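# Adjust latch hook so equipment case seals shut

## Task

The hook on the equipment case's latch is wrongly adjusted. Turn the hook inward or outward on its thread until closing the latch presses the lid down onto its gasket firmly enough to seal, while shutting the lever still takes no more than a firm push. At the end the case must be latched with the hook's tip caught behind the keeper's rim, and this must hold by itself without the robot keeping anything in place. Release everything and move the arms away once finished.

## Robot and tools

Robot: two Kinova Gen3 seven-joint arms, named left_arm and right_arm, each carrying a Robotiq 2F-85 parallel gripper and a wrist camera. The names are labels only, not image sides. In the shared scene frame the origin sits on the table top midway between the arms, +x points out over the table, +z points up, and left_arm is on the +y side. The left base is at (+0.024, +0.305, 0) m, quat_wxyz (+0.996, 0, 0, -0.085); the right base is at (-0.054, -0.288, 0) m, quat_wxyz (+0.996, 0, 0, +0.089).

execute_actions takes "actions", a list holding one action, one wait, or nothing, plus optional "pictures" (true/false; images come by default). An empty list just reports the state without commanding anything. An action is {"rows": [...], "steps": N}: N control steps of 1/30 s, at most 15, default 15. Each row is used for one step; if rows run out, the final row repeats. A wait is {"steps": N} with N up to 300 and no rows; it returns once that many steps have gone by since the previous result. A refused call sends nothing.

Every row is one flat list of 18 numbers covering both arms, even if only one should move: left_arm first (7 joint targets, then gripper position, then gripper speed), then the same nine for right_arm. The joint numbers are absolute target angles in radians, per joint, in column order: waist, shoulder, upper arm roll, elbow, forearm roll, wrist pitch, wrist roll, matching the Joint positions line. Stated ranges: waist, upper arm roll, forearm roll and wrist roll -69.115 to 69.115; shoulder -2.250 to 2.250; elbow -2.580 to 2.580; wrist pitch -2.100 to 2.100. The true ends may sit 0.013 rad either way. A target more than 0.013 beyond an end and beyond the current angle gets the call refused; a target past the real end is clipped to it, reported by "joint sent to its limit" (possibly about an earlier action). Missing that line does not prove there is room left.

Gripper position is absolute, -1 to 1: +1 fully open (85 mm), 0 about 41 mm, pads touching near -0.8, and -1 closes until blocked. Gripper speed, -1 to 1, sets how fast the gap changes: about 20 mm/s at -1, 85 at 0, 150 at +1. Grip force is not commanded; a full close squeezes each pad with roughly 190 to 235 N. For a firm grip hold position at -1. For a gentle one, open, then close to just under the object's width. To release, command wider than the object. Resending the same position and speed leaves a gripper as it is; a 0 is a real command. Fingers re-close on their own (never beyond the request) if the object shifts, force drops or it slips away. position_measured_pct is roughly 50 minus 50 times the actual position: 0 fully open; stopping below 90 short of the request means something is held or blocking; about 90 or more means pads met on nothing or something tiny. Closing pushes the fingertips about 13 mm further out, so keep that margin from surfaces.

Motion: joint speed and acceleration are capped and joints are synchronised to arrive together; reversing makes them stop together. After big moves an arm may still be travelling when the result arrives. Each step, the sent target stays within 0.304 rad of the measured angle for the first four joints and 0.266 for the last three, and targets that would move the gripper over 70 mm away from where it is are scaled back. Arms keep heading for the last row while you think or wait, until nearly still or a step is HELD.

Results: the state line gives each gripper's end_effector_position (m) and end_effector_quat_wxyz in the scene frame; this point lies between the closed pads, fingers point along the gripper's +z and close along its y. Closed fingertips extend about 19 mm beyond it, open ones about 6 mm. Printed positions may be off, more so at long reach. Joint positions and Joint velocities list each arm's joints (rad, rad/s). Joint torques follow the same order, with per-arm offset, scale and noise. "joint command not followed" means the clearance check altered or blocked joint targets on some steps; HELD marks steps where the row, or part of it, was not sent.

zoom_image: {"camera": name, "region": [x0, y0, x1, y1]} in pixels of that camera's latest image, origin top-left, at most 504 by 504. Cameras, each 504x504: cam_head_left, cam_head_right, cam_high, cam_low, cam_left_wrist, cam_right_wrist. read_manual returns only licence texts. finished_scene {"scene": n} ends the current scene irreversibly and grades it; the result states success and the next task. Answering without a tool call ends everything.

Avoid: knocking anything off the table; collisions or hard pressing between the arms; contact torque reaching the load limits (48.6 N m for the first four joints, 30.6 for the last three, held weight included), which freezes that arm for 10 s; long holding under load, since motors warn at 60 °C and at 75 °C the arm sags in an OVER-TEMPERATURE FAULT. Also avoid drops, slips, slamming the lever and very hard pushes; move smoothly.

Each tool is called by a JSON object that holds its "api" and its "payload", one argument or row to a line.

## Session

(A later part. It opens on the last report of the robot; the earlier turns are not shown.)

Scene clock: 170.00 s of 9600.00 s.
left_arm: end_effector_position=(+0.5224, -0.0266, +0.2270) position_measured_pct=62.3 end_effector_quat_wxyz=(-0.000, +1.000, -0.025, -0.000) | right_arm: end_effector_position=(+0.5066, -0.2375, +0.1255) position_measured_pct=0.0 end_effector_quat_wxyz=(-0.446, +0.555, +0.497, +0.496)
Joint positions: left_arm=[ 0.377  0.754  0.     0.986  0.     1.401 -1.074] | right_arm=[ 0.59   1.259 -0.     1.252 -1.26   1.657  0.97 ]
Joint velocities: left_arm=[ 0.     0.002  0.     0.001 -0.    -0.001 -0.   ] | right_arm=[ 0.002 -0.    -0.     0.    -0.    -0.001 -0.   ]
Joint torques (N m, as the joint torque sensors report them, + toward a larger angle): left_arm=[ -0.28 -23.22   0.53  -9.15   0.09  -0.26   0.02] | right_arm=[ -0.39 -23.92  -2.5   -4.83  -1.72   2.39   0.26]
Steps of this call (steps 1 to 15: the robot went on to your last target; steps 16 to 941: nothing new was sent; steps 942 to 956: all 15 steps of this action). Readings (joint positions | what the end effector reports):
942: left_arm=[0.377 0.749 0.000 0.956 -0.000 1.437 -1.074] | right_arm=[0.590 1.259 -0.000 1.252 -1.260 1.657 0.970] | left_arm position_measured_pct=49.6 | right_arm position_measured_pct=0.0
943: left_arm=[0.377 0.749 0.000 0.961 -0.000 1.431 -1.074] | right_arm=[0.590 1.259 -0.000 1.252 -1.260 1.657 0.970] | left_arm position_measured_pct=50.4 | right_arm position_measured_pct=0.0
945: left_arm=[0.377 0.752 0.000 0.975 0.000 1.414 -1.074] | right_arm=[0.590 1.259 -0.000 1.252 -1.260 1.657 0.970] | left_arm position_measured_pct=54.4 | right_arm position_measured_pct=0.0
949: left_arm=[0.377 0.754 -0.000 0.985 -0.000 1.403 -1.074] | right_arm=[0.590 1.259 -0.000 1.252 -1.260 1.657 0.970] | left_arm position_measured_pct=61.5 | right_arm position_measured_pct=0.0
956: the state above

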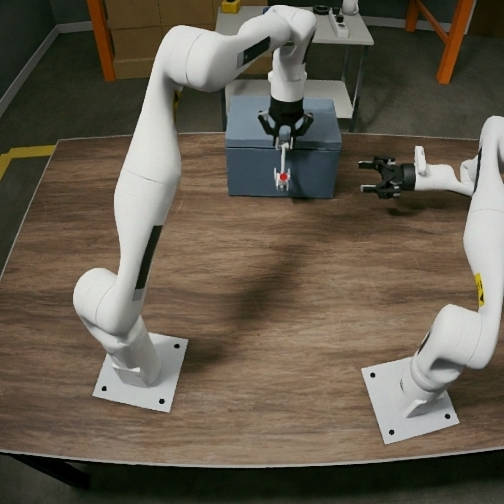

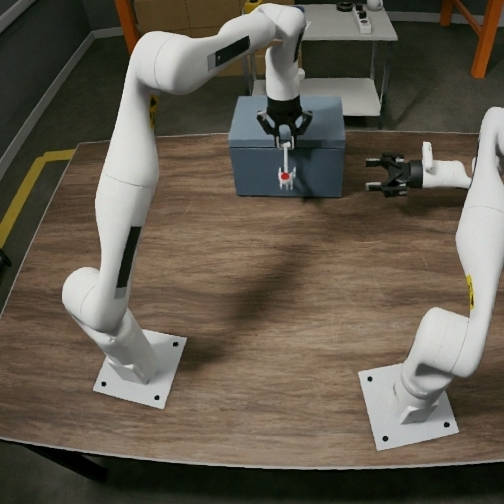

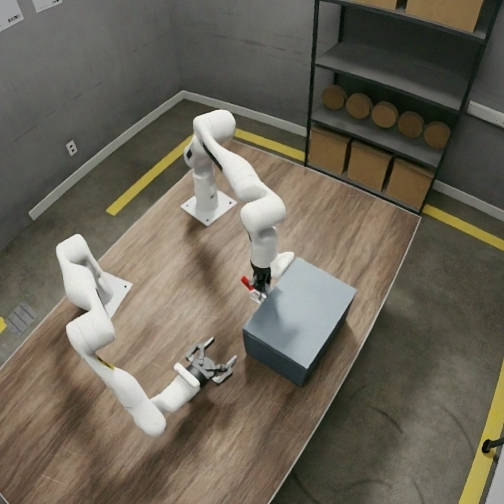

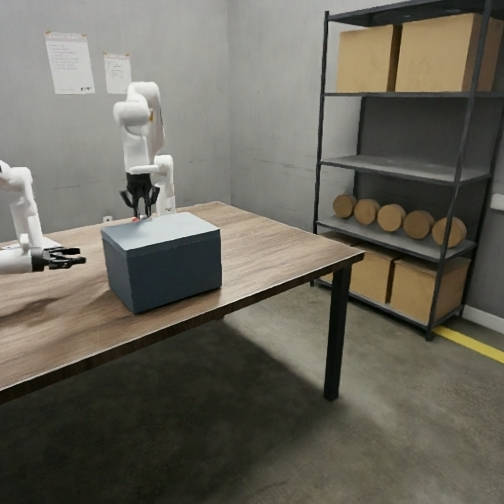

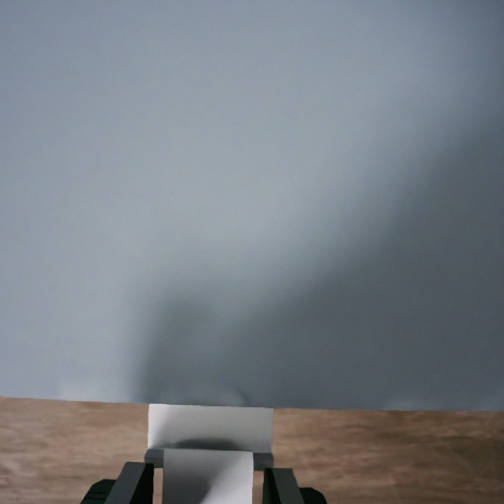

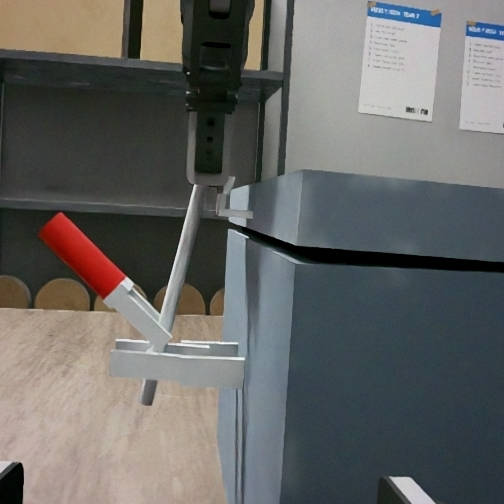

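{"api": "execute_actions", "payload": {
  "actions": [
    {"rows":[[0.3768,0.7544,0,0.986,0,1.4012,-1.0738,-0.44,-0.5,0.59,1.259,0,1.252,-1.26,1.657,0.97,1,0],[0.3768,0.7544,0,0.986,0,1.4012,-1.0738,-0.44,-0.5,0.59,1.259,0,1.252,-1.26,1.657,0.97,1,0],[0.3768,0.7544,0,0.986,0,1.4012,-1.0738,-0.44,-0.5,0.59,1.259,0,1.252,-1.26,1.657,0.97,1,0],[0.3768,0.7544,0,0.986,0,1.4012,-1.0738,-0.44,-0.5,0.59,1.259,0,1.252,-1.26,1.657,0.97,1,0],[0.3768,0.7544,0,0.986,0,1.4012,-1.0738,-0.44,-0.5,0.59,1.259,0,1.252,-1.26,1.657,0.97,1,0],[0.3768,0.7544,0,0.986,0,1.4012,-1.0738,-0.44,-0.5,0.59,1.259,0,1.252,-1.26,1.657,0.97,1,0],[0.3768,0.7544,0,0.986,0,1.4012,-1.0738,-0.44,-0.5,0.59,1.259,0,1.252,-1.26,1.657,0.97,1,0],[0.3768,0.7544,0,0.986,0,1.4012,-1.0738,-0.44,-0.5,0.59,1.259,0,1.252,-1.26,1.657,0.97,1,0],[0.3768,0.7544,0,0.986,0,1.4012,-1.0738,-0.44,-0.5,0.59,1.259,0,1.252,-1.26,1.657,0.97,1,0],[0.3768,0.7533,0,0.9801,0,1.4082,-1.0738,-0.44,-0.5,0.59,1.259,0,1.252,-1.26,1.657,0.97,1,0]],"steps":15}
  ]
}}

Scene clock: 221.27 s of 9600.00 s.
left_arm: end_effector_position=(+0.5217, -0.0265, +0.2276) position_measured_pct=69.8 end_effector_quat_wxyz=(-0.001, +1.000, -0.025, -0.002) | right_arm: end_effector_position=(+0.5066, -0.2375, +0.1255) position_measured_pct=0.0 end_effector_quat_wxyz=(-0.446, +0.555, +0.497, +0.496)
Joint positions: left_arm=[ 0.377  0.756  0.     0.982  0.     1.407 -1.074] | right_arm=[ 0.59   1.259 -0.     1.252 -1.26   1.657  0.97 ]
Joint velocities: left_arm=[-0.     0.004  0.001 -0.008  0.     0.009 -0.002] | right_arm=[ 0.    -0.001 -0.     0.    -0.     0.     0.   ]
Joint torques (N m, as the joint torque sensors report them, + toward a larger angle): left_arm=[ -0.31 -25.01   0.34  -9.82   0.08  -0.42   0.12] | right_arm=[ -0.35 -24.13  -2.39  -4.9   -1.97   2.36   0.39]
Steps of this call (steps 1 to 15: the robot went on to your last target; steps 16 to 1523: nothing new was sent; steps 1524 to 1538: all 15 steps of this action). Readings (joint positions | what the end effector reports):
1524: left_arm=[0.377 0.754 0.000 0.986 0.000 1.401 -1.074] | right_arm=[0.590 1.259 -0.000 1.252 -1.260 1.657 0.970] | left_arm position_measured_pct=62.3 | right_arm position_measured_pct=0.0
1525: left_arm=[0.377 0.754 0.000 0.986 0.000 1.401 -1.074] | right_arm=[0.590 1.259 -0.000 1.252 -1.260 1.657 0.970] | left_arm position_measured_pct=62.7 | right_arm position_measured_pct=0.0
1527: left_arm=[0.377 0.754 0.000 0.986 0.000 1.401 -1.074] | right_arm=[0.590 1.259 -0.000 1.252 -1.260 1.657 0.970] | left_arm position_measured_pct=65.1 | right_arm position_measured_pct=0.0
1531: left_arm=[0.377 0.754 -0.000 0.986 -0.000 1.401 -1.074] | right_arm=[0.590 1.259 -0.000 1.252 -1.260 1.657 0.970] | left_arm position_measured_pct=69.8 | right_arm position_measured_pct=0.0
1538: the state above

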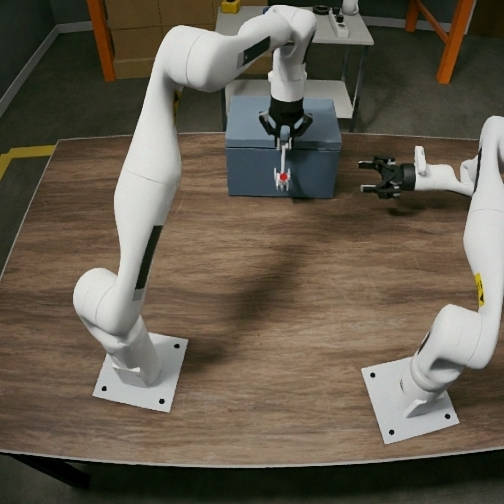

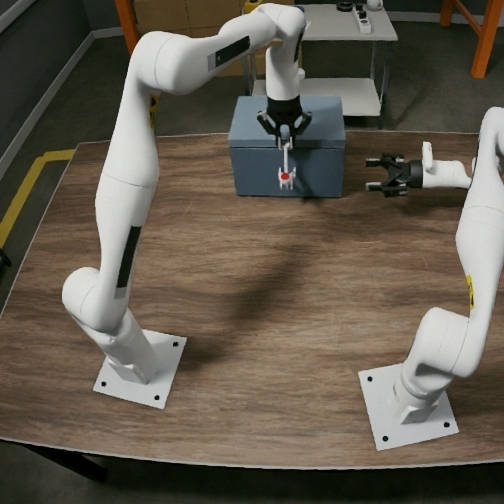

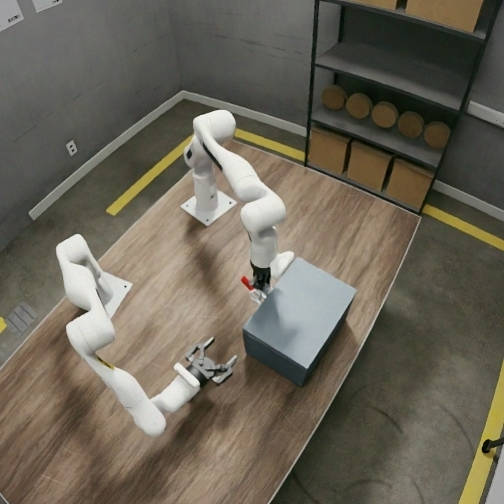

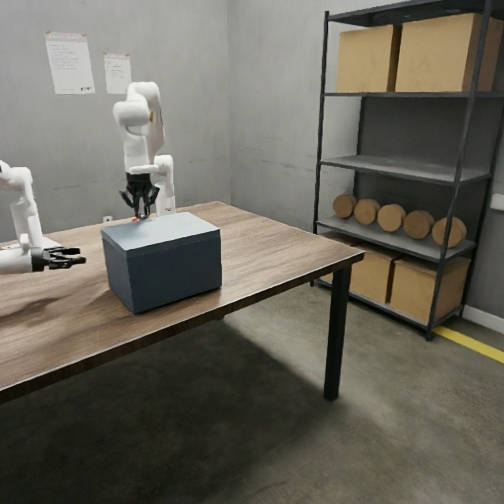

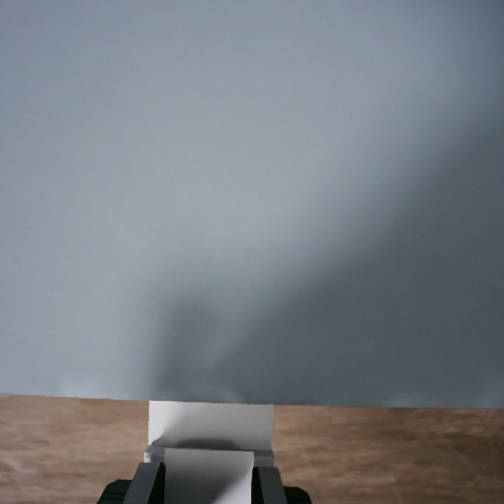

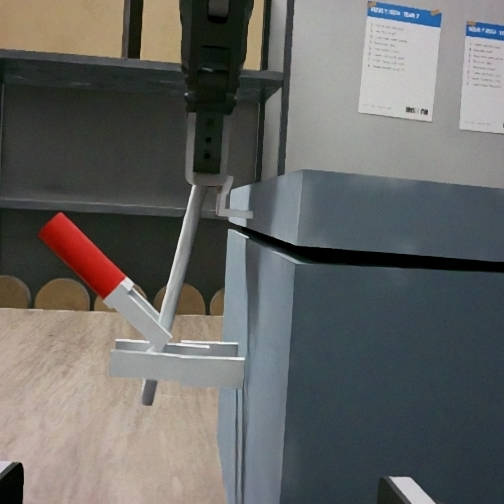

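{"api": "execute_actions", "payload": {
  "actions": [
    {"rows":[[0.3768,0.7529,0,0.9777,0,1.411,-1.0738,-0.44,-0.5,0.59,1.259,0,1.252,-1.26,1.657,0.97,1,0],[0.3768,0.7525,0,0.9753,0,1.4138,-1.0738,-0.44,-0.5,0.59,1.259,0,1.252,-1.26,1.657,0.97,1,0],[0.3768,0.7525,0,0.9753,0,1.4138,-1.0738,-0.44,-0.5,0.59,1.259,0,1.252,-1.26,1.657,0.97,1,0],[0.3777,0.7499,0,0.9801,0,1.4116,-1.0729,-0.44,-0.5,0.59,1.259,0,1.252,-1.26,1.657,0.97,1,0],[0.3786,0.7473,0,0.9849,0,1.4094,-1.072,-0.44,-0.5,0.59,1.259,0,1.252,-1.26,1.657,0.97,1,0],[0.3795,0.7447,0,0.9896,0,1.4072,-1.071,-0.44,-0.5,0.59,1.259,0,1.252,-1.26,1.657,0.97,1,0],[0.3804,0.7421,0,0.9944,0,1.405,-1.0701,-0.44,-0.5,0.59,1.259,0,1.252,-1.26,1.657,0.97,1,0],[0.3814,0.7396,0,0.9992,0,1.4029,-1.0692,-0.44,-0.5,0.59,1.259,0,1.252,-1.26,1.657,0.97,1,0],[0.3823,0.737,0,1.004,0,1.4007,-1.0683,-0.44,-0.5,0.59,1.259,0,1.252,-1.26,1.657,0.97,1,0],[0.3832,0.7344,0,1.0088,0,1.3985,-1.0674,-0.44,-0.5,0.59,1.259,0,1.252,-1.26,1.657,0.97,1,0],[0.3841,0.7318,0,1.0135,0,1.3963,-1.0664,-0.44,-0.5,0.59,1.259,0,1.252,-1.26,1.657,0.97,1,0],[0.385,0.7292,0,1.0183,0,1.3941,-1.0655,-0.44,-0.5,0.59,1.259,0,1.252,-1.26,1.657,0.97,1,0],[0.3859,0.7266,0,1.0231,0,1.3919,-1.0646,-0.44,-0.5,0.59,1.259,0,1.252,-1.26,1.657,0.97,1,0]],"steps":15}
  ]
}}

Scene clock: 244.23 s of 9600.00 s.
left_arm: end_effector_position=(+0.5129, -0.0261, +0.2293) position_measured_pct=69.8 end_effector_quat_wxyz=(-0.001, +1.000, -0.024, -0.002) | right_arm: end_effector_position=(+0.5066, -0.2375, +0.1255) position_measured_pct=0.0 end_effector_quat_wxyz=(-0.446, +0.555, +0.497, +0.496)
Joint positions: left_arm=[ 0.385  0.734 -0.     1.018 -0.     1.393 -1.066] | right_arm=[ 0.59   1.259 -0.     1.252 -1.26   1.657  0.97 ]
Joint velocities: left_arm=[ 0.012 -0.043  0.001  0.076 -0.001 -0.038  0.018] | right_arm=[-0.001  0.    -0.     0.     0.    -0.    -0.   ]
Joint torques (N m, as the joint torque sensors report them, + toward a larger angle): left_arm=[ -0.53 -25.08   0.62  -9.46   0.43   0.03  -0.1 ] | right_arm=[ -0.4  -23.79  -2.42  -4.7   -1.75   2.54   0.17]
Steps of this call (steps 1 to 15: the robot went on to your last target; steps 16 to 674: nothing new was sent; steps 675 to 689: all 15 steps of this action). Readings (joint positions | what the end effector reports):
675: left_arm=[0.377 0.756 0.000 0.981 0.000 1.408 -1.074] | right_arm=[0.590 1.259 -0.000 1.252 -1.260 1.657 0.970] | left_arm position_measured_pct=69.8 | right_arm position_measured_pct=0.0
676: left_arm=[0.377 0.756 0.000 0.981 0.000 1.409 -1.074] | right_arm=[0.590 1.259 -0.000 1.252 -1.260 1.657 0.970] | left_arm position_measured_pct=69.8 | right_arm position_measured_pct=0.0
678: left_arm=[0.377 0.756 0.000 0.980 0.000 1.412 -1.074] | right_arm=[0.590 1.259 -0.000 1.252 -1.260 1.657 0.970] | left_arm position_measured_pct=69.8 | right_arm position_measured_pct=0.0
682: left_arm=[0.379 0.750 0.000 0.990 0.000 1.407 -1.072] | right_arm=[0.590 1.259 -0.000 1.252 -1.260 1.657 0.970] | left_arm position_measured_pct=69.8 | right_arm position_measured_pct=0.0
689: the state above

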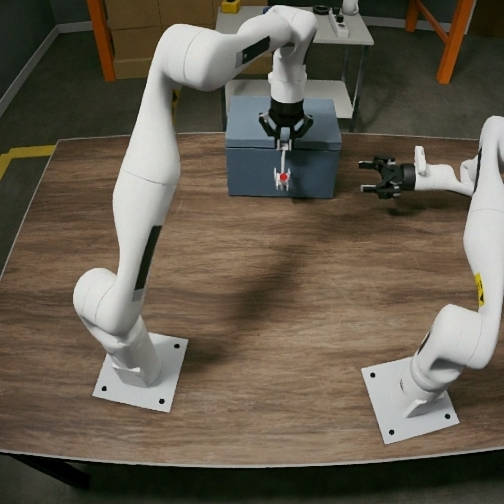

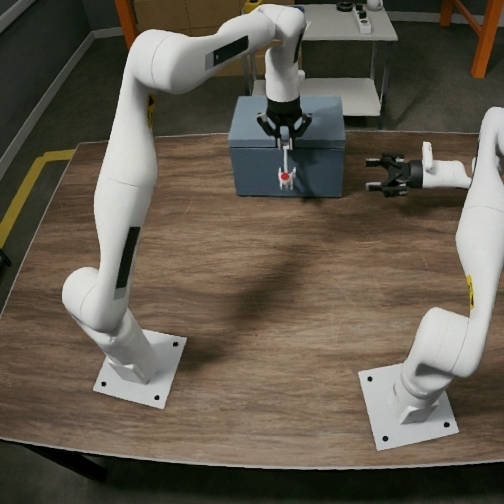

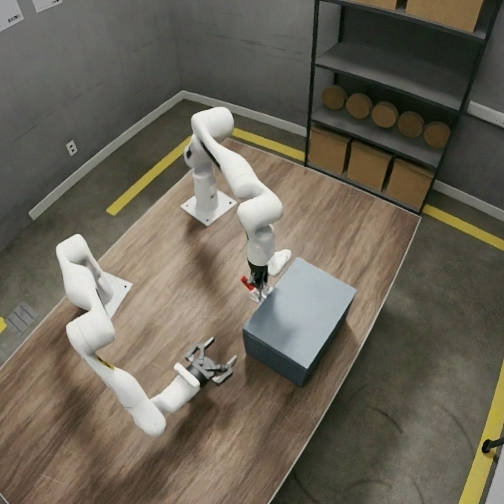

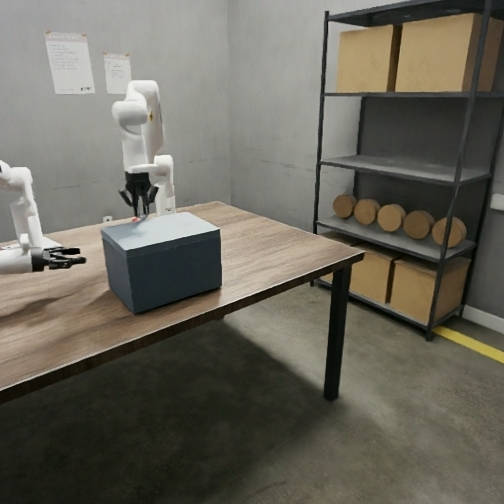

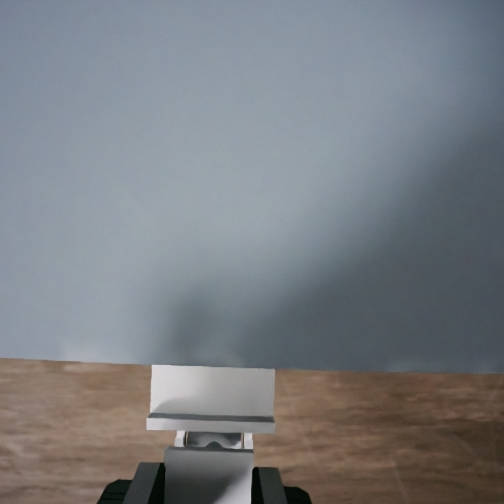

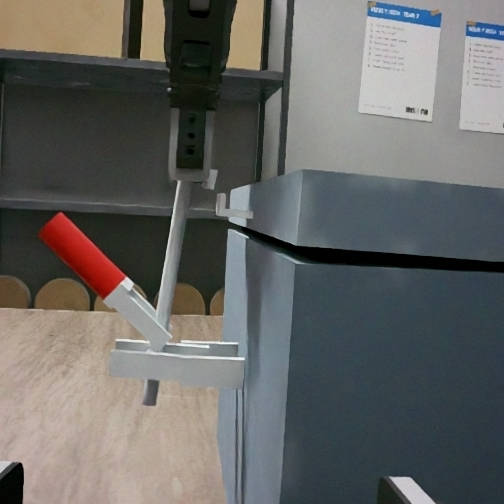

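{"api": "execute_actions", "payload": {
  "actions": [
    {"rows":[[0.3867,0.7243,0,1.0279,0,1.3894,-1.0638,-0.44,-0.5,0.59,1.259,0,1.252,-1.26,1.657,0.97,1,0],[0.3876,0.7221,0,1.0326,0,1.3869,-1.0629,-0.44,-0.5,0.59,1.259,0,1.252,-1.26,1.657,0.97,1,0],[0.3884,0.7198,0,1.0374,0,1.3844,-1.0621,-0.44,-0.5,0.59,1.259,0,1.252,-1.26,1.657,0.97,1,0],[0.3892,0.7175,0,1.0421,0,1.3819,-1.0613,-0.44,-0.5,0.59,1.259,0,1.252,-1.26,1.657,0.97,1,0],[0.3901,0.7153,0,1.0469,0,1.3794,-1.0604,-0.44,-0.5,0.59,1.259,0,1.252,-1.26,1.657,0.97,1,0],[0.3909,0.713,0,1.0516,0,1.3769,-1.0596,-0.44,-0.5,0.59,1.259,0,1.252,-1.26,1.657,0.97,1,0],[0.3917,0.7108,0,1.0564,0,1.3745,-1.0588,-0.44,-0.5,0.59,1.259,0,1.252,-1.26,1.657,0.97,1,0],[0.3926,0.7085,0,1.0611,0,1.372,-1.058,-0.44,-0.5,0.59,1.259,0,1.252,-1.26,1.657,0.97,1,0],[0.3934,0.7062,0,1.0659,0,1.3695,-1.0571,-0.44,-0.5,0.59,1.259,0,1.252,-1.26,1.657,0.97,1,0],[0.3942,0.704,0,1.0706,0,1.367,-1.0563,-0.44,-0.5,0.59,1.259,0,1.252,-1.26,1.657,0.97,1,0],[0.3951,0.7017,0,1.0754,0,1.3645,-1.0555,-0.44,-0.5,0.59,1.259,0,1.252,-1.26,1.657,0.97,1,0]],"steps":15}
  ],
  "pictures": false
}}

{"api": "execute_actions", "payload": {
  "actions": [
    {"steps":8}
  ]
}}

Scene clock: 263.93 s of 9600.00 s.
left_arm: end_effector_position=(+0.5021, -0.0256, +0.2302) position_measured_pct=69.8 end_effector_quat_wxyz=(+0.000, +1.000, -0.024, +0.001) | right_arm: end_effector_position=(+0.5066, -0.2375, +0.1255) position_measured_pct=0.0 end_effector_quat_wxyz=(-0.446, +0.555, +0.497, +0.496)
Joint positions: left_arm=[ 0.394  0.704 -0.     1.072 -0.001  1.364 -1.056] | right_arm=[ 0.59   1.259 -0.     1.252 -1.26   1.657  0.97 ]
Joint velocities: left_arm=[ 0.005 -0.019 -0.     0.031 -0.    -0.02   0.005] | right_arm=[-0.001 -0.    -0.001  0.     0.     0.001 -0.   ]
Joint torques (N m, as the joint torque sensors report them, + toward a larger angle): left_arm=[  0.11 -21.81   0.46  -8.03   0.54   0.     0.13] | right_arm=[ -0.02 -23.85  -2.39  -4.7   -1.95   2.35   0.26]
Steps of this call (steps 1 to 15: the robot went on to your last target; steps 16 to 576: nothing new was sent; steps 577 to 591: all 15 steps of this action). Readings (joint positions | what the end effector reports):
577: left_arm=[0.386 0.730 -0.000 1.025 -0.000 1.390 -1.065] | right_arm=[0.590 1.259 -0.000 1.252 -1.260 1.657 0.970] | left_arm position_measured_pct=69.8 | right_arm position_measured_pct=0.0
578: left_arm=[0.386 0.729 -0.000 1.027 -0.000 1.389 -1.064] | right_arm=[0.590 1.259 -0.000 1.252 -1.260 1.657 0.970] | left_arm position_measured_pct=69.8 | right_arm position_measured_pct=0.0
580: left_arm=[0.387 0.726 -0.000 1.032 -0.000 1.386 -1.063] | right_arm=[0.590 1.259 -0.000 1.252 -1.260 1.657 0.970] | left_arm position_measured_pct=69.8 | right_arm position_measured_pct=0.0
584: left_arm=[0.390 0.717 -0.000 1.048 -0.001 1.377 -1.060] | right_arm=[0.590 1.259 -0.000 1.252 -1.260 1.657 0.970] | left_arm position_measured_pct=69.8 | right_arm position_measured_pct=0.0
591: the state above

Scene clock: 264.20 s of 9600.00 s.
left_arm: end_effector_position=(+0.5015, -0.0256, +0.2303) position_measured_pct=69.8 end_effector_quat_wxyz=(+0.000, +1.000, -0.024, +0.001) | right_arm: end_effector_position=(+0.5066, -0.2375, +0.1255) position_measured_pct=0.0 end_effector_quat_wxyz=(-0.446, +0.555, +0.497, +0.496)
Joint positions: left_arm=[ 0.395  0.702 -0.     1.075 -0.001  1.363 -1.055] | right_arm=[ 0.59   1.259 -0.     1.252 -1.26   1.657  0.97 ]
Joint velocities: left_arm=[-0.     0.    -0.001  0.001 -0.001 -0.001 -0.   ] | right_arm=[ 0.001  0.    -0.     0.    -0.     0.     0.   ]
Joint torques (N m, as the joint torque sensors report them, + toward a larger angle): left_arm=[ -0.22 -22.91   0.83  -8.26   0.45   0.65  -0.07] | right_arm=[  0.17 -24.16  -2.23  -4.65  -1.79   2.42   0.22]
Steps of this call (steps 1 to 8: the robot went on to your last target). Readings (joint positions | what the end effector reports):
1: left_arm=[0.394 0.703 -0.000 1.073 -0.001 1.363 -1.056] | right_arm=[0.590 1.259 -0.000 1.252 -1.260 1.657 0.970] | left_arm position_measured_pct=69.8 | right_arm position_measured_pct=0.0
2: left_arm=[0.394 0.703 -0.000 1.073 -0.001 1.363 -1.056] | right_arm=[0.590 1.259 -0.000 1.252 -1.260 1.657 0.970] | left_arm position_measured_pct=69.8 | right_arm position_measured_pct=0.0
4: left_arm=[0.395 0.703 -0.000 1.074 -0.001 1.363 -1.056] | right_arm=[0.590 1.259 -0.000 1.252 -1.260 1.657 0.970] | left_arm position_measured_pct=69.8 | right_arm position_measured_pct=0.0
8: the state above

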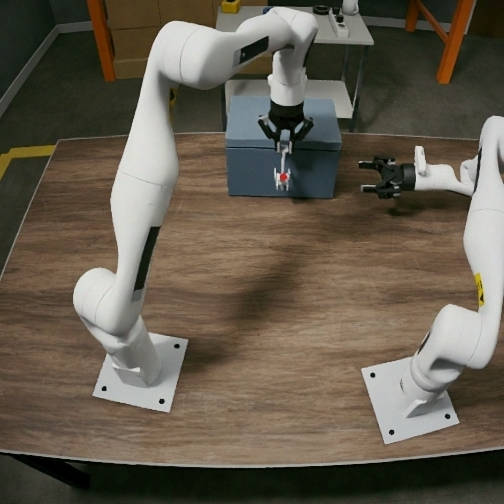

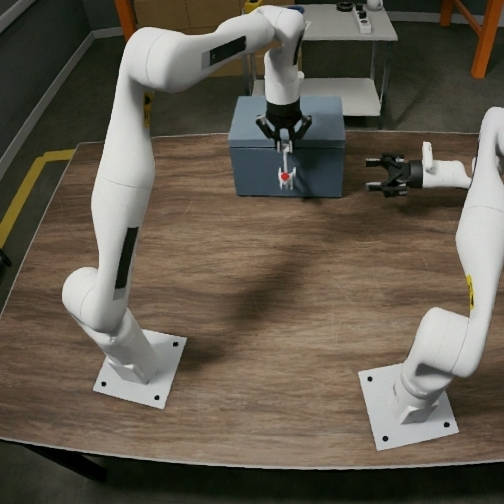

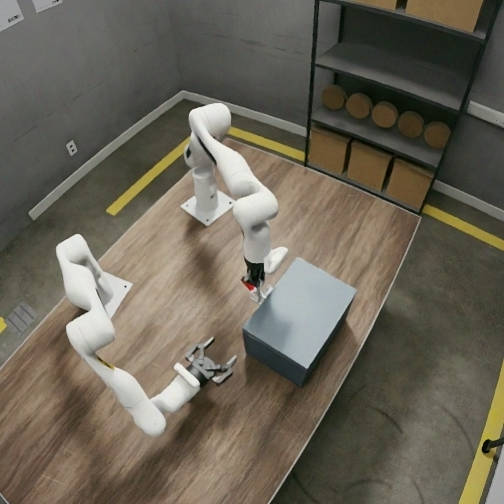

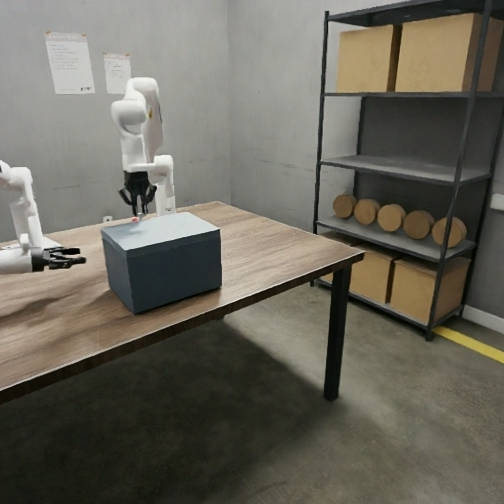

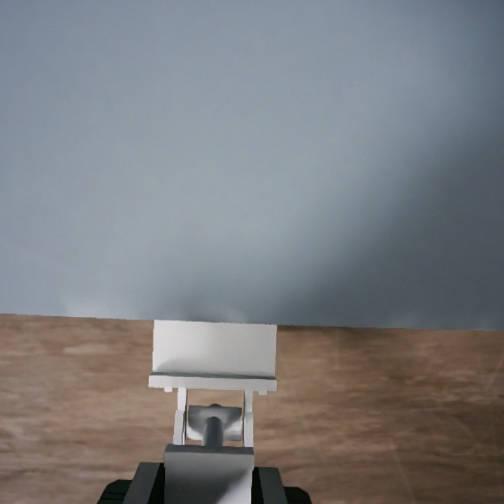

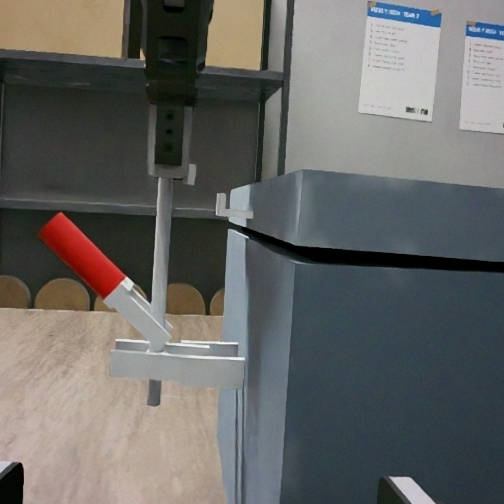

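{"api": "zoom_image", "payload": {
  "camera": "cam_right_wrist",
  "region": [120, 130, 240, 250]
}}

{"api": "zoom_image", "payload": {
  "camera": "cam_right_wrist",
  "region": [100, 300, 220, 420]
}}

Region (120, 130, 240, 250) of cam_right_wrist's 504x504 image, scaled by 4.200.

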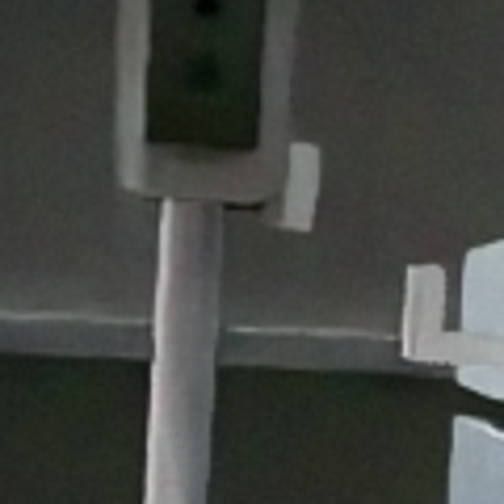

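Region (100, 300, 220, 420) of cam_right_wrist's 504x504 image, scaled by 4.200.

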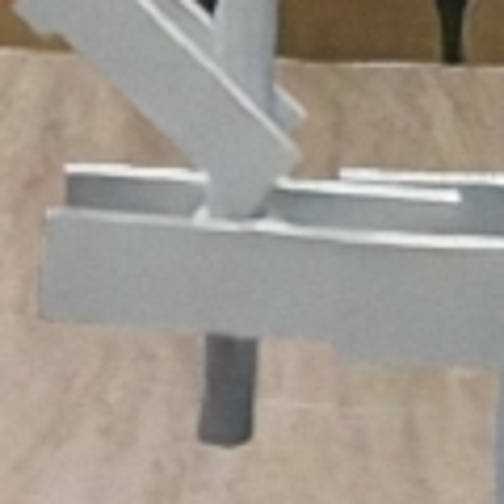

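{"api": "execute_actions", "payload": {
  "actions": [
    {"rows":[[0.3955,0.7012,0,1.0809,0,1.3594,-1.055,-0.47,-0.5,0.59,1.259,0,1.252,-1.26,1.657,0.97,1,0],[0.3955,0.7012,0,1.0809,0,1.3594,-1.055,-0.47,-0.5,0.59,1.259,0,1.252,-1.26,1.657,0.97,1,0],[0.3955,0.7012,0,1.0809,0,1.3594,-1.055,-0.47,-0.5,0.59,1.259,0,1.252,-1.26,1.657,0.97,1,0],[0.3955,0.7008,0,1.079,0,1.3617,5.228,-0.47,-0.5,0.59,1.259,0,1.252,-1.26,1.657,0.97,1,0]],"steps":15}
  ],
  "pictures": false
}}

{"api": "execute_actions", "payload": {
  "actions": [
    {"steps":35}
  ]
}}

Scene clock: 314.27 s of 9600.00 s.
left_arm: end_effector_position=(+0.5011, -0.0251, +0.2304) position_measured_pct=70.2 end_effector_quat_wxyz=(+0.000, +0.986, +0.167, +0.001) | right_arm: end_effector_position=(+0.5066, -0.2375, +0.1255) position_measured_pct=0.0 end_effector_quat_wxyz=(-0.446, +0.555, +0.497, +0.496)
Joint positions: left_arm=[ 0.395  0.7   -0.001  1.078 -0.001  1.361 -0.671] | right_arm=[ 0.59   1.259 -0.     1.252 -1.26   1.657  0.97 ]
Joint velocities: left_arm=[ 0.    -0.001 -0.001  0.001  0.     0.004  1.217] | right_arm=[ 0.002 -0.001 -0.001 -0.    -0.001  0.    -0.   ]
Joint torques (N m, as the joint torque sensors report them, + toward a larger angle): left_arm=[  0.42 -21.92   1.28  -8.13   0.79   0.57  -0.19] | right_arm=[ -0.05 -23.99  -2.31  -4.89  -1.84   2.42   0.17]
Steps of this call (steps 1 to 15: the robot went on to your last target; steps 16 to 1487: nothing new was sent; steps 1488 to 1502: all 15 steps of this action). Readings (joint positions | what the end effector reports):
1488: left_arm=[0.395 0.702 -0.000 1.075 -0.001 1.362 -1.055] | right_arm=[0.590 1.259 -0.000 1.252 -1.260 1.657 0.970] | left_arm position_measured_pct=69.8 | right_arm position_measured_pct=0.0
1489: left_arm=[0.395 0.702 -0.001 1.076 -0.001 1.361 -1.055] | right_arm=[0.590 1.259 -0.000 1.252 -1.260 1.657 0.970] | left_arm position_measured_pct=69.8 | right_arm position_measured_pct=0.0
1491: left_arm=[0.395 0.701 -0.001 1.078 -0.001 1.359 -1.054] | right_arm=[0.590 1.259 -0.000 1.252 -1.260 1.657 0.970] | left_arm position_measured_pct=70.2 | right_arm position_measured_pct=0.0
1495: left_arm=[0.395 0.701 -0.001 1.078 -0.001 1.360 -0.955] | right_arm=[0.590 1.259 -0.000 1.252 -1.260 1.657 0.970] | left_arm position_measured_pct=70.2 | right_arm position_measured_pct=0.0
1502: the state above

Scene clock: 315.43 s of 9600.00 s.
left_arm: end_effector_position=(+0.4994, -0.0246, +0.2301) position_measured_pct=70.2 end_effector_quat_wxyz=(-0.001, +0.638, +0.770, +0.000) | right_arm: end_effector_position=(+0.5066, -0.2375, +0.1255) position_measured_pct=0.0 end_effector_quat_wxyz=(-0.446, +0.555, +0.497, +0.496)
Joint positions: left_arm=[ 0.395  0.7   -0.     1.08  -0.001  1.364  0.752] | right_arm=[ 0.59   1.259 -0.     1.252 -1.26   1.657  0.97 ]
Joint velocities: left_arm=[-0.     0.001  0.     0.001  0.002  0.002  1.218] | right_arm=[ 0.002 -0.001  0.    -0.    -0.    -0.     0.   ]
Joint torques (N m, as the joint torque sensors report them, + toward a larger angle): left_arm=[ -0.37 -21.47   0.72  -8.89   0.83  -1.2    0.24] | right_arm=[ -0.35 -23.85  -1.96  -4.62  -1.7    2.22   0.17]
Steps of this call (steps 1 to 35: the robot went on to your last target). Readings (joint positions | what the end effector reports):
1: left_arm=[0.395 0.700 -0.001 1.078 -0.001 1.361 -0.630] | right_arm=[0.590 1.259 -0.000 1.252 -1.260 1.657 0.970] | left_arm position_measured_pct=70.2 | right_arm position_measured_pct=0.0
2: left_arm=[0.395 0.700 -0.001 1.078 -0.001 1.361 -0.590] | right_arm=[0.590 1.259 -0.000 1.252 -1.260 1.657 0.970] | left_arm position_measured_pct=70.2 | right_arm position_measured_pct=0.0
4: left_arm=[0.395 0.700 -0.001 1.078 -0.001 1.361 -0.508] | right_arm=[0.590 1.259 -0.000 1.252 -1.260 1.657 0.970] | left_arm position_measured_pct=70.2 | right_arm position_measured_pct=0.0
8: left_arm=[0.395 0.700 -0.001 1.078 -0.001 1.362 -0.346] | right_arm=[0.590 1.259 -0.000 1.252 -1.260 1.657 0.970] | left_arm position_measured_pct=70.2 | right_arm position_measured_pct=0.0
35: the state above

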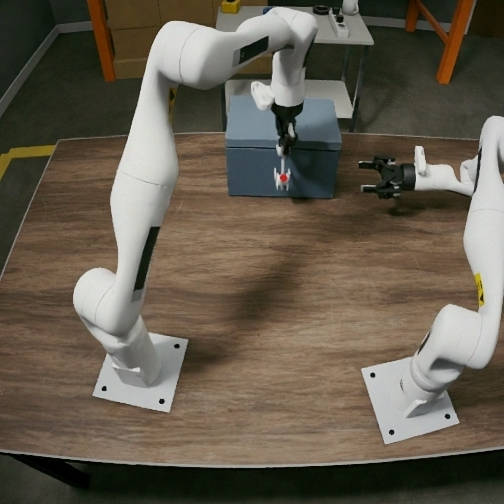

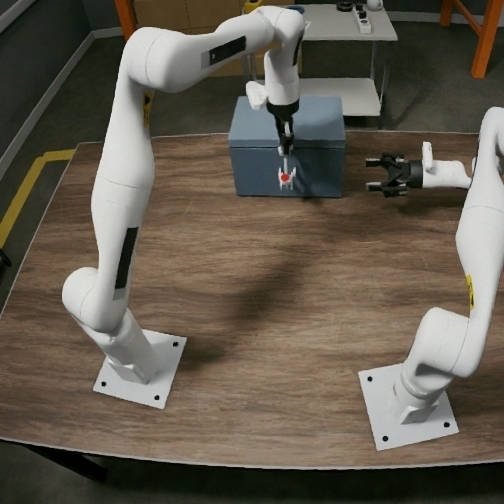

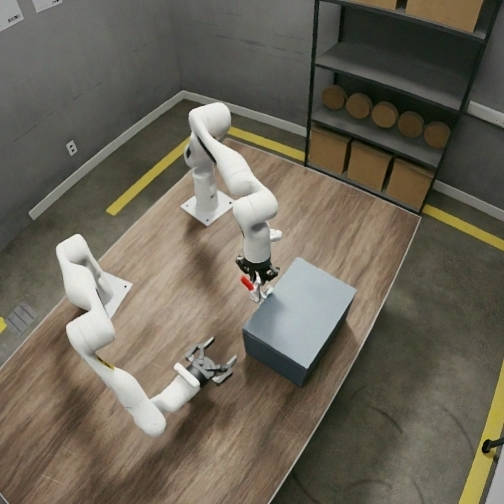

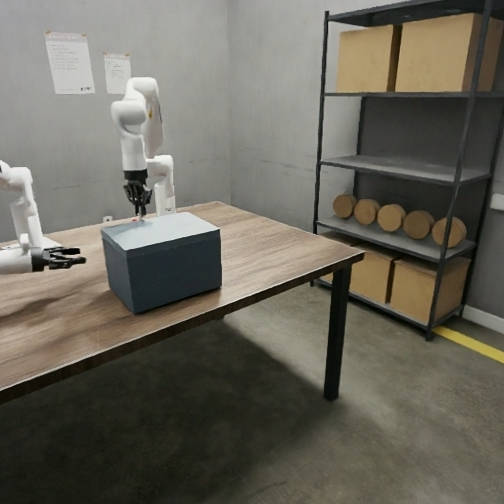

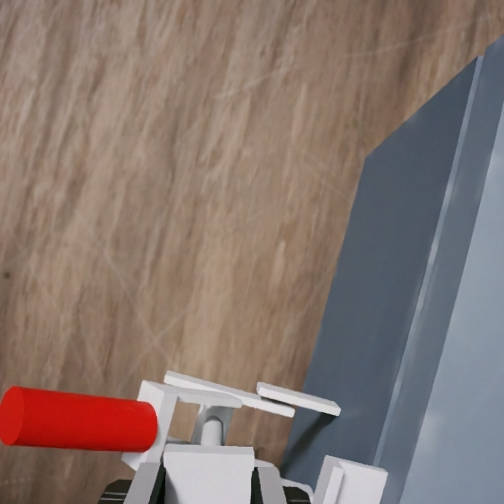

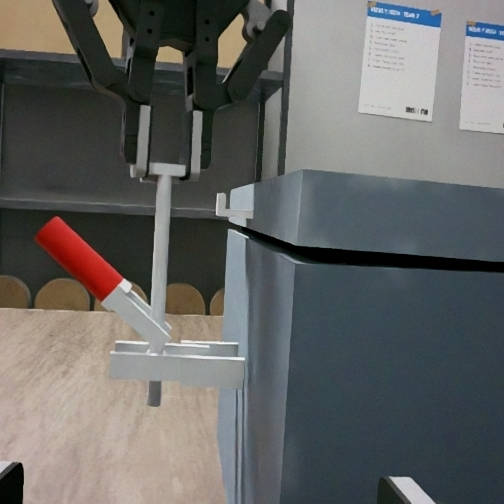

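{"api": "execute_actions", "payload": {
  "actions": [
    {"rows":[[0.3955,0.6995,0,1.0732,0,1.3689,11.511,-0.47,-0.5,0.59,1.259,0,1.252,-1.26,1.657,0.97,1,0]],"steps":15}
  ],
  "pictures": false
}}

{"api": "execute_actions", "payload": {
  "actions": [
    {"steps":100}
  ]
}}

Scene clock: 324.00 s of 9600.00 s.
left_arm: end_effector_position=(+0.5006, -0.0251, +0.2308) position_measured_pct=70.2 end_effector_quat_wxyz=(-0.001, +0.974, +0.227, -0.000) | right_arm: end_effector_position=(+0.5066, -0.2375, +0.1255) position_measured_pct=0.0 end_effector_quat_wxyz=(-0.446, +0.555, +0.497, +0.496)
Joint positions: left_arm=[ 0.395  0.702 -0.001  1.074 -0.001  1.367  5.734] | right_arm=[ 0.59   1.259 -0.     1.252 -1.26   1.657  0.97 ]
Joint velocities: left_arm=[-0.002  0.002 -0.    -0.001 -0.001  0.004  1.217] | right_arm=[ 0.001 -0.     0.    -0.    -0.001  0.    -0.   ]
Joint torques (N m, as the joint torque sensors report them, + toward a larger angle): left_arm=[ -0.26 -24.15   0.34  -8.97   0.56   0.42  -0.16] | right_arm=[ -0.2  -24.21  -2.34  -4.55  -1.8    2.49   0.3 ]
Steps of this call (steps 1 to 135: the robot went on to your last target; steps 136 to 242: nothing new was sent; steps 243 to 257: all 15 steps of this action). Readings (joint positions | what the end effector reports):
243: left_arm=[0.395 0.700 -0.000 1.078 -0.001 1.360 5.229] | right_arm=[0.590 1.259 -0.000 1.252 -1.260 1.657 0.970] | left_arm position_measured_pct=70.2 | right_arm position_measured_pct=0.0
244: left_arm=[0.395 0.700 -0.000 1.078 -0.001 1.361 5.239] | right_arm=[0.590 1.259 -0.000 1.252 -1.260 1.657 0.970] | left_arm position_measured_pct=70.2 | right_arm position_measured_pct=0.0
246: left_arm=[0.395 0.701 -0.000 1.077 -0.001 1.362 5.289] | right_arm=[0.590 1.259 -0.000 1.252 -1.260 1.657 0.970] | left_arm position_measured_pct=70.2 | right_arm position_measured_pct=0.0
250: left_arm=[0.395 0.701 -0.000 1.075 -0.001 1.365 5.449] | right_arm=[0.590 1.259 -0.000 1.252 -1.260 1.657 0.970] | left_arm position_measured_pct=70.2 | right_arm position_measured_pct=0.0
257: the state above

Scene clock: 327.33 s of 9600.00 s.
left_arm: end_effector_position=(+0.4996, -0.0268, +0.2316) position_measured_pct=70.2 end_effector_quat_wxyz=(+0.001, +0.637, -0.771, +0.000) | right_arm: end_effector_position=(+0.5066, -0.2375, +0.1255) position_measured_pct=0.0 end_effector_quat_wxyz=(-0.446, +0.555, +0.497, +0.496)
Joint positions: left_arm=[0.396 0.701 0.001 1.073 0.001 1.368 9.8  ] | right_arm=[ 0.59   1.259 -0.     1.252 -1.26   1.657  0.97 ]
Joint velocities: left_arm=[-0.001  0.003  0.    -0.001 -0.001 -0.001  1.219] | right_arm=[-0.002 -0.    -0.001 -0.     0.    -0.     0.   ]
Joint torques (N m, as the joint torque sensors report them, + toward a larger angle): left_arm=[ -0.8  -23.24  -0.45  -8.68   0.04   0.68   0.26] | right_arm=[ -0.49 -23.94  -2.46  -4.32  -1.95   2.46   0.23]
Steps of this call (steps 1 to 100: the robot went on to your last target). Readings (joint positions | what the end effector reports):
1: left_arm=[0.395 0.702 -0.001 1.074 -0.001 1.367 5.774] | right_arm=[0.590 1.259 -0.000 1.252 -1.260 1.657 0.970] | left_arm position_measured_pct=70.2 | right_arm position_measured_pct=0.0
2: left_arm=[0.395 0.702 -0.001 1.074 -0.001 1.367 5.815] | right_arm=[0.590 1.259 -0.000 1.252 -1.260 1.657 0.970] | left_arm position_measured_pct=70.2 | right_arm position_measured_pct=0.0
4: left_arm=[0.395 0.702 -0.001 1.074 -0.001 1.368 5.896] | right_arm=[0.590 1.259 -0.000 1.252 -1.260 1.657 0.970] | left_arm position_measured_pct=70.2 | right_arm position_measured_pct=0.0
8: left_arm=[0.395 0.702 -0.001 1.074 -0.001 1.368 6.059] | right_arm=[0.590 1.259 -0.000 1.252 -1.260 1.657 0.970] | left_arm position_measured_pct=70.2 | right_arm position_measured_pct=0.0
100: the state above

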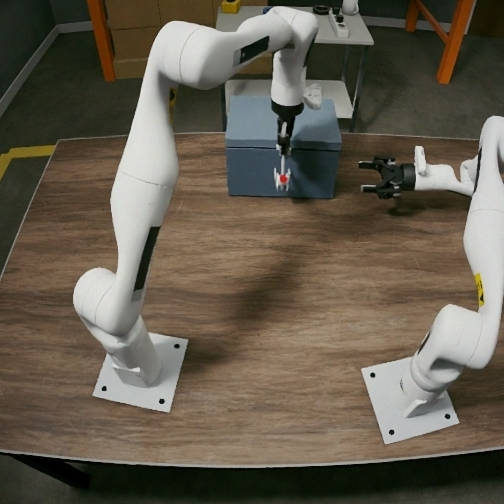

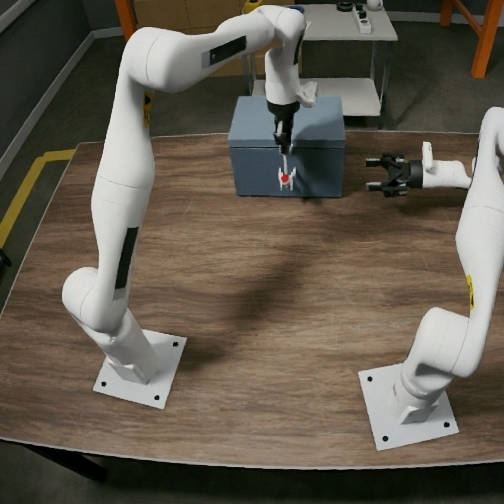

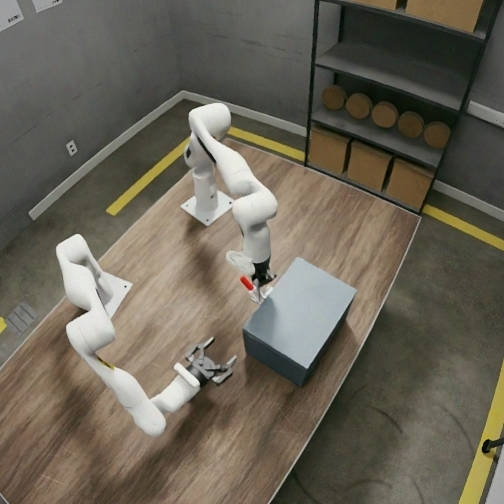

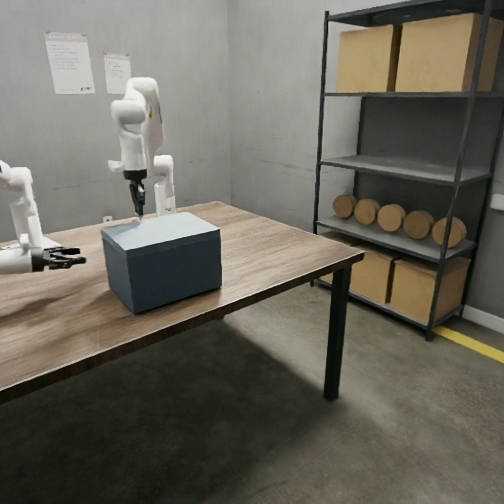

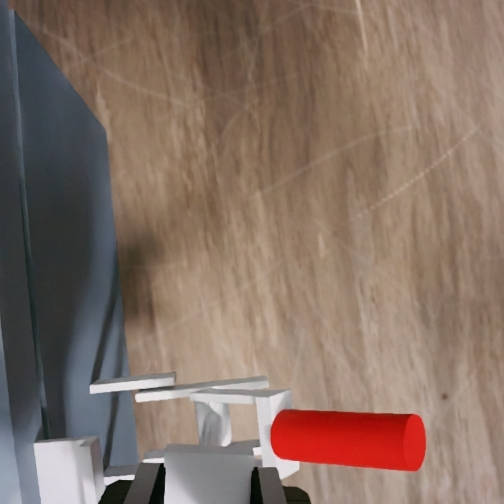

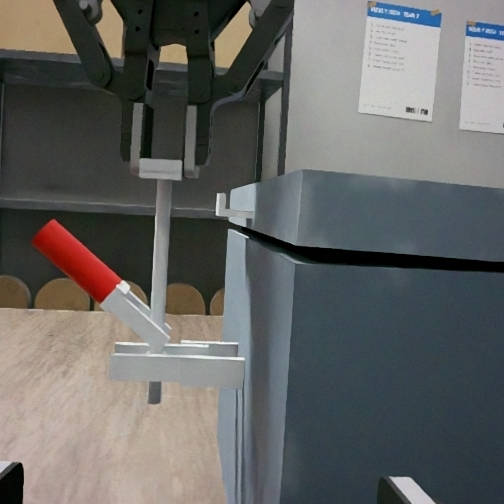

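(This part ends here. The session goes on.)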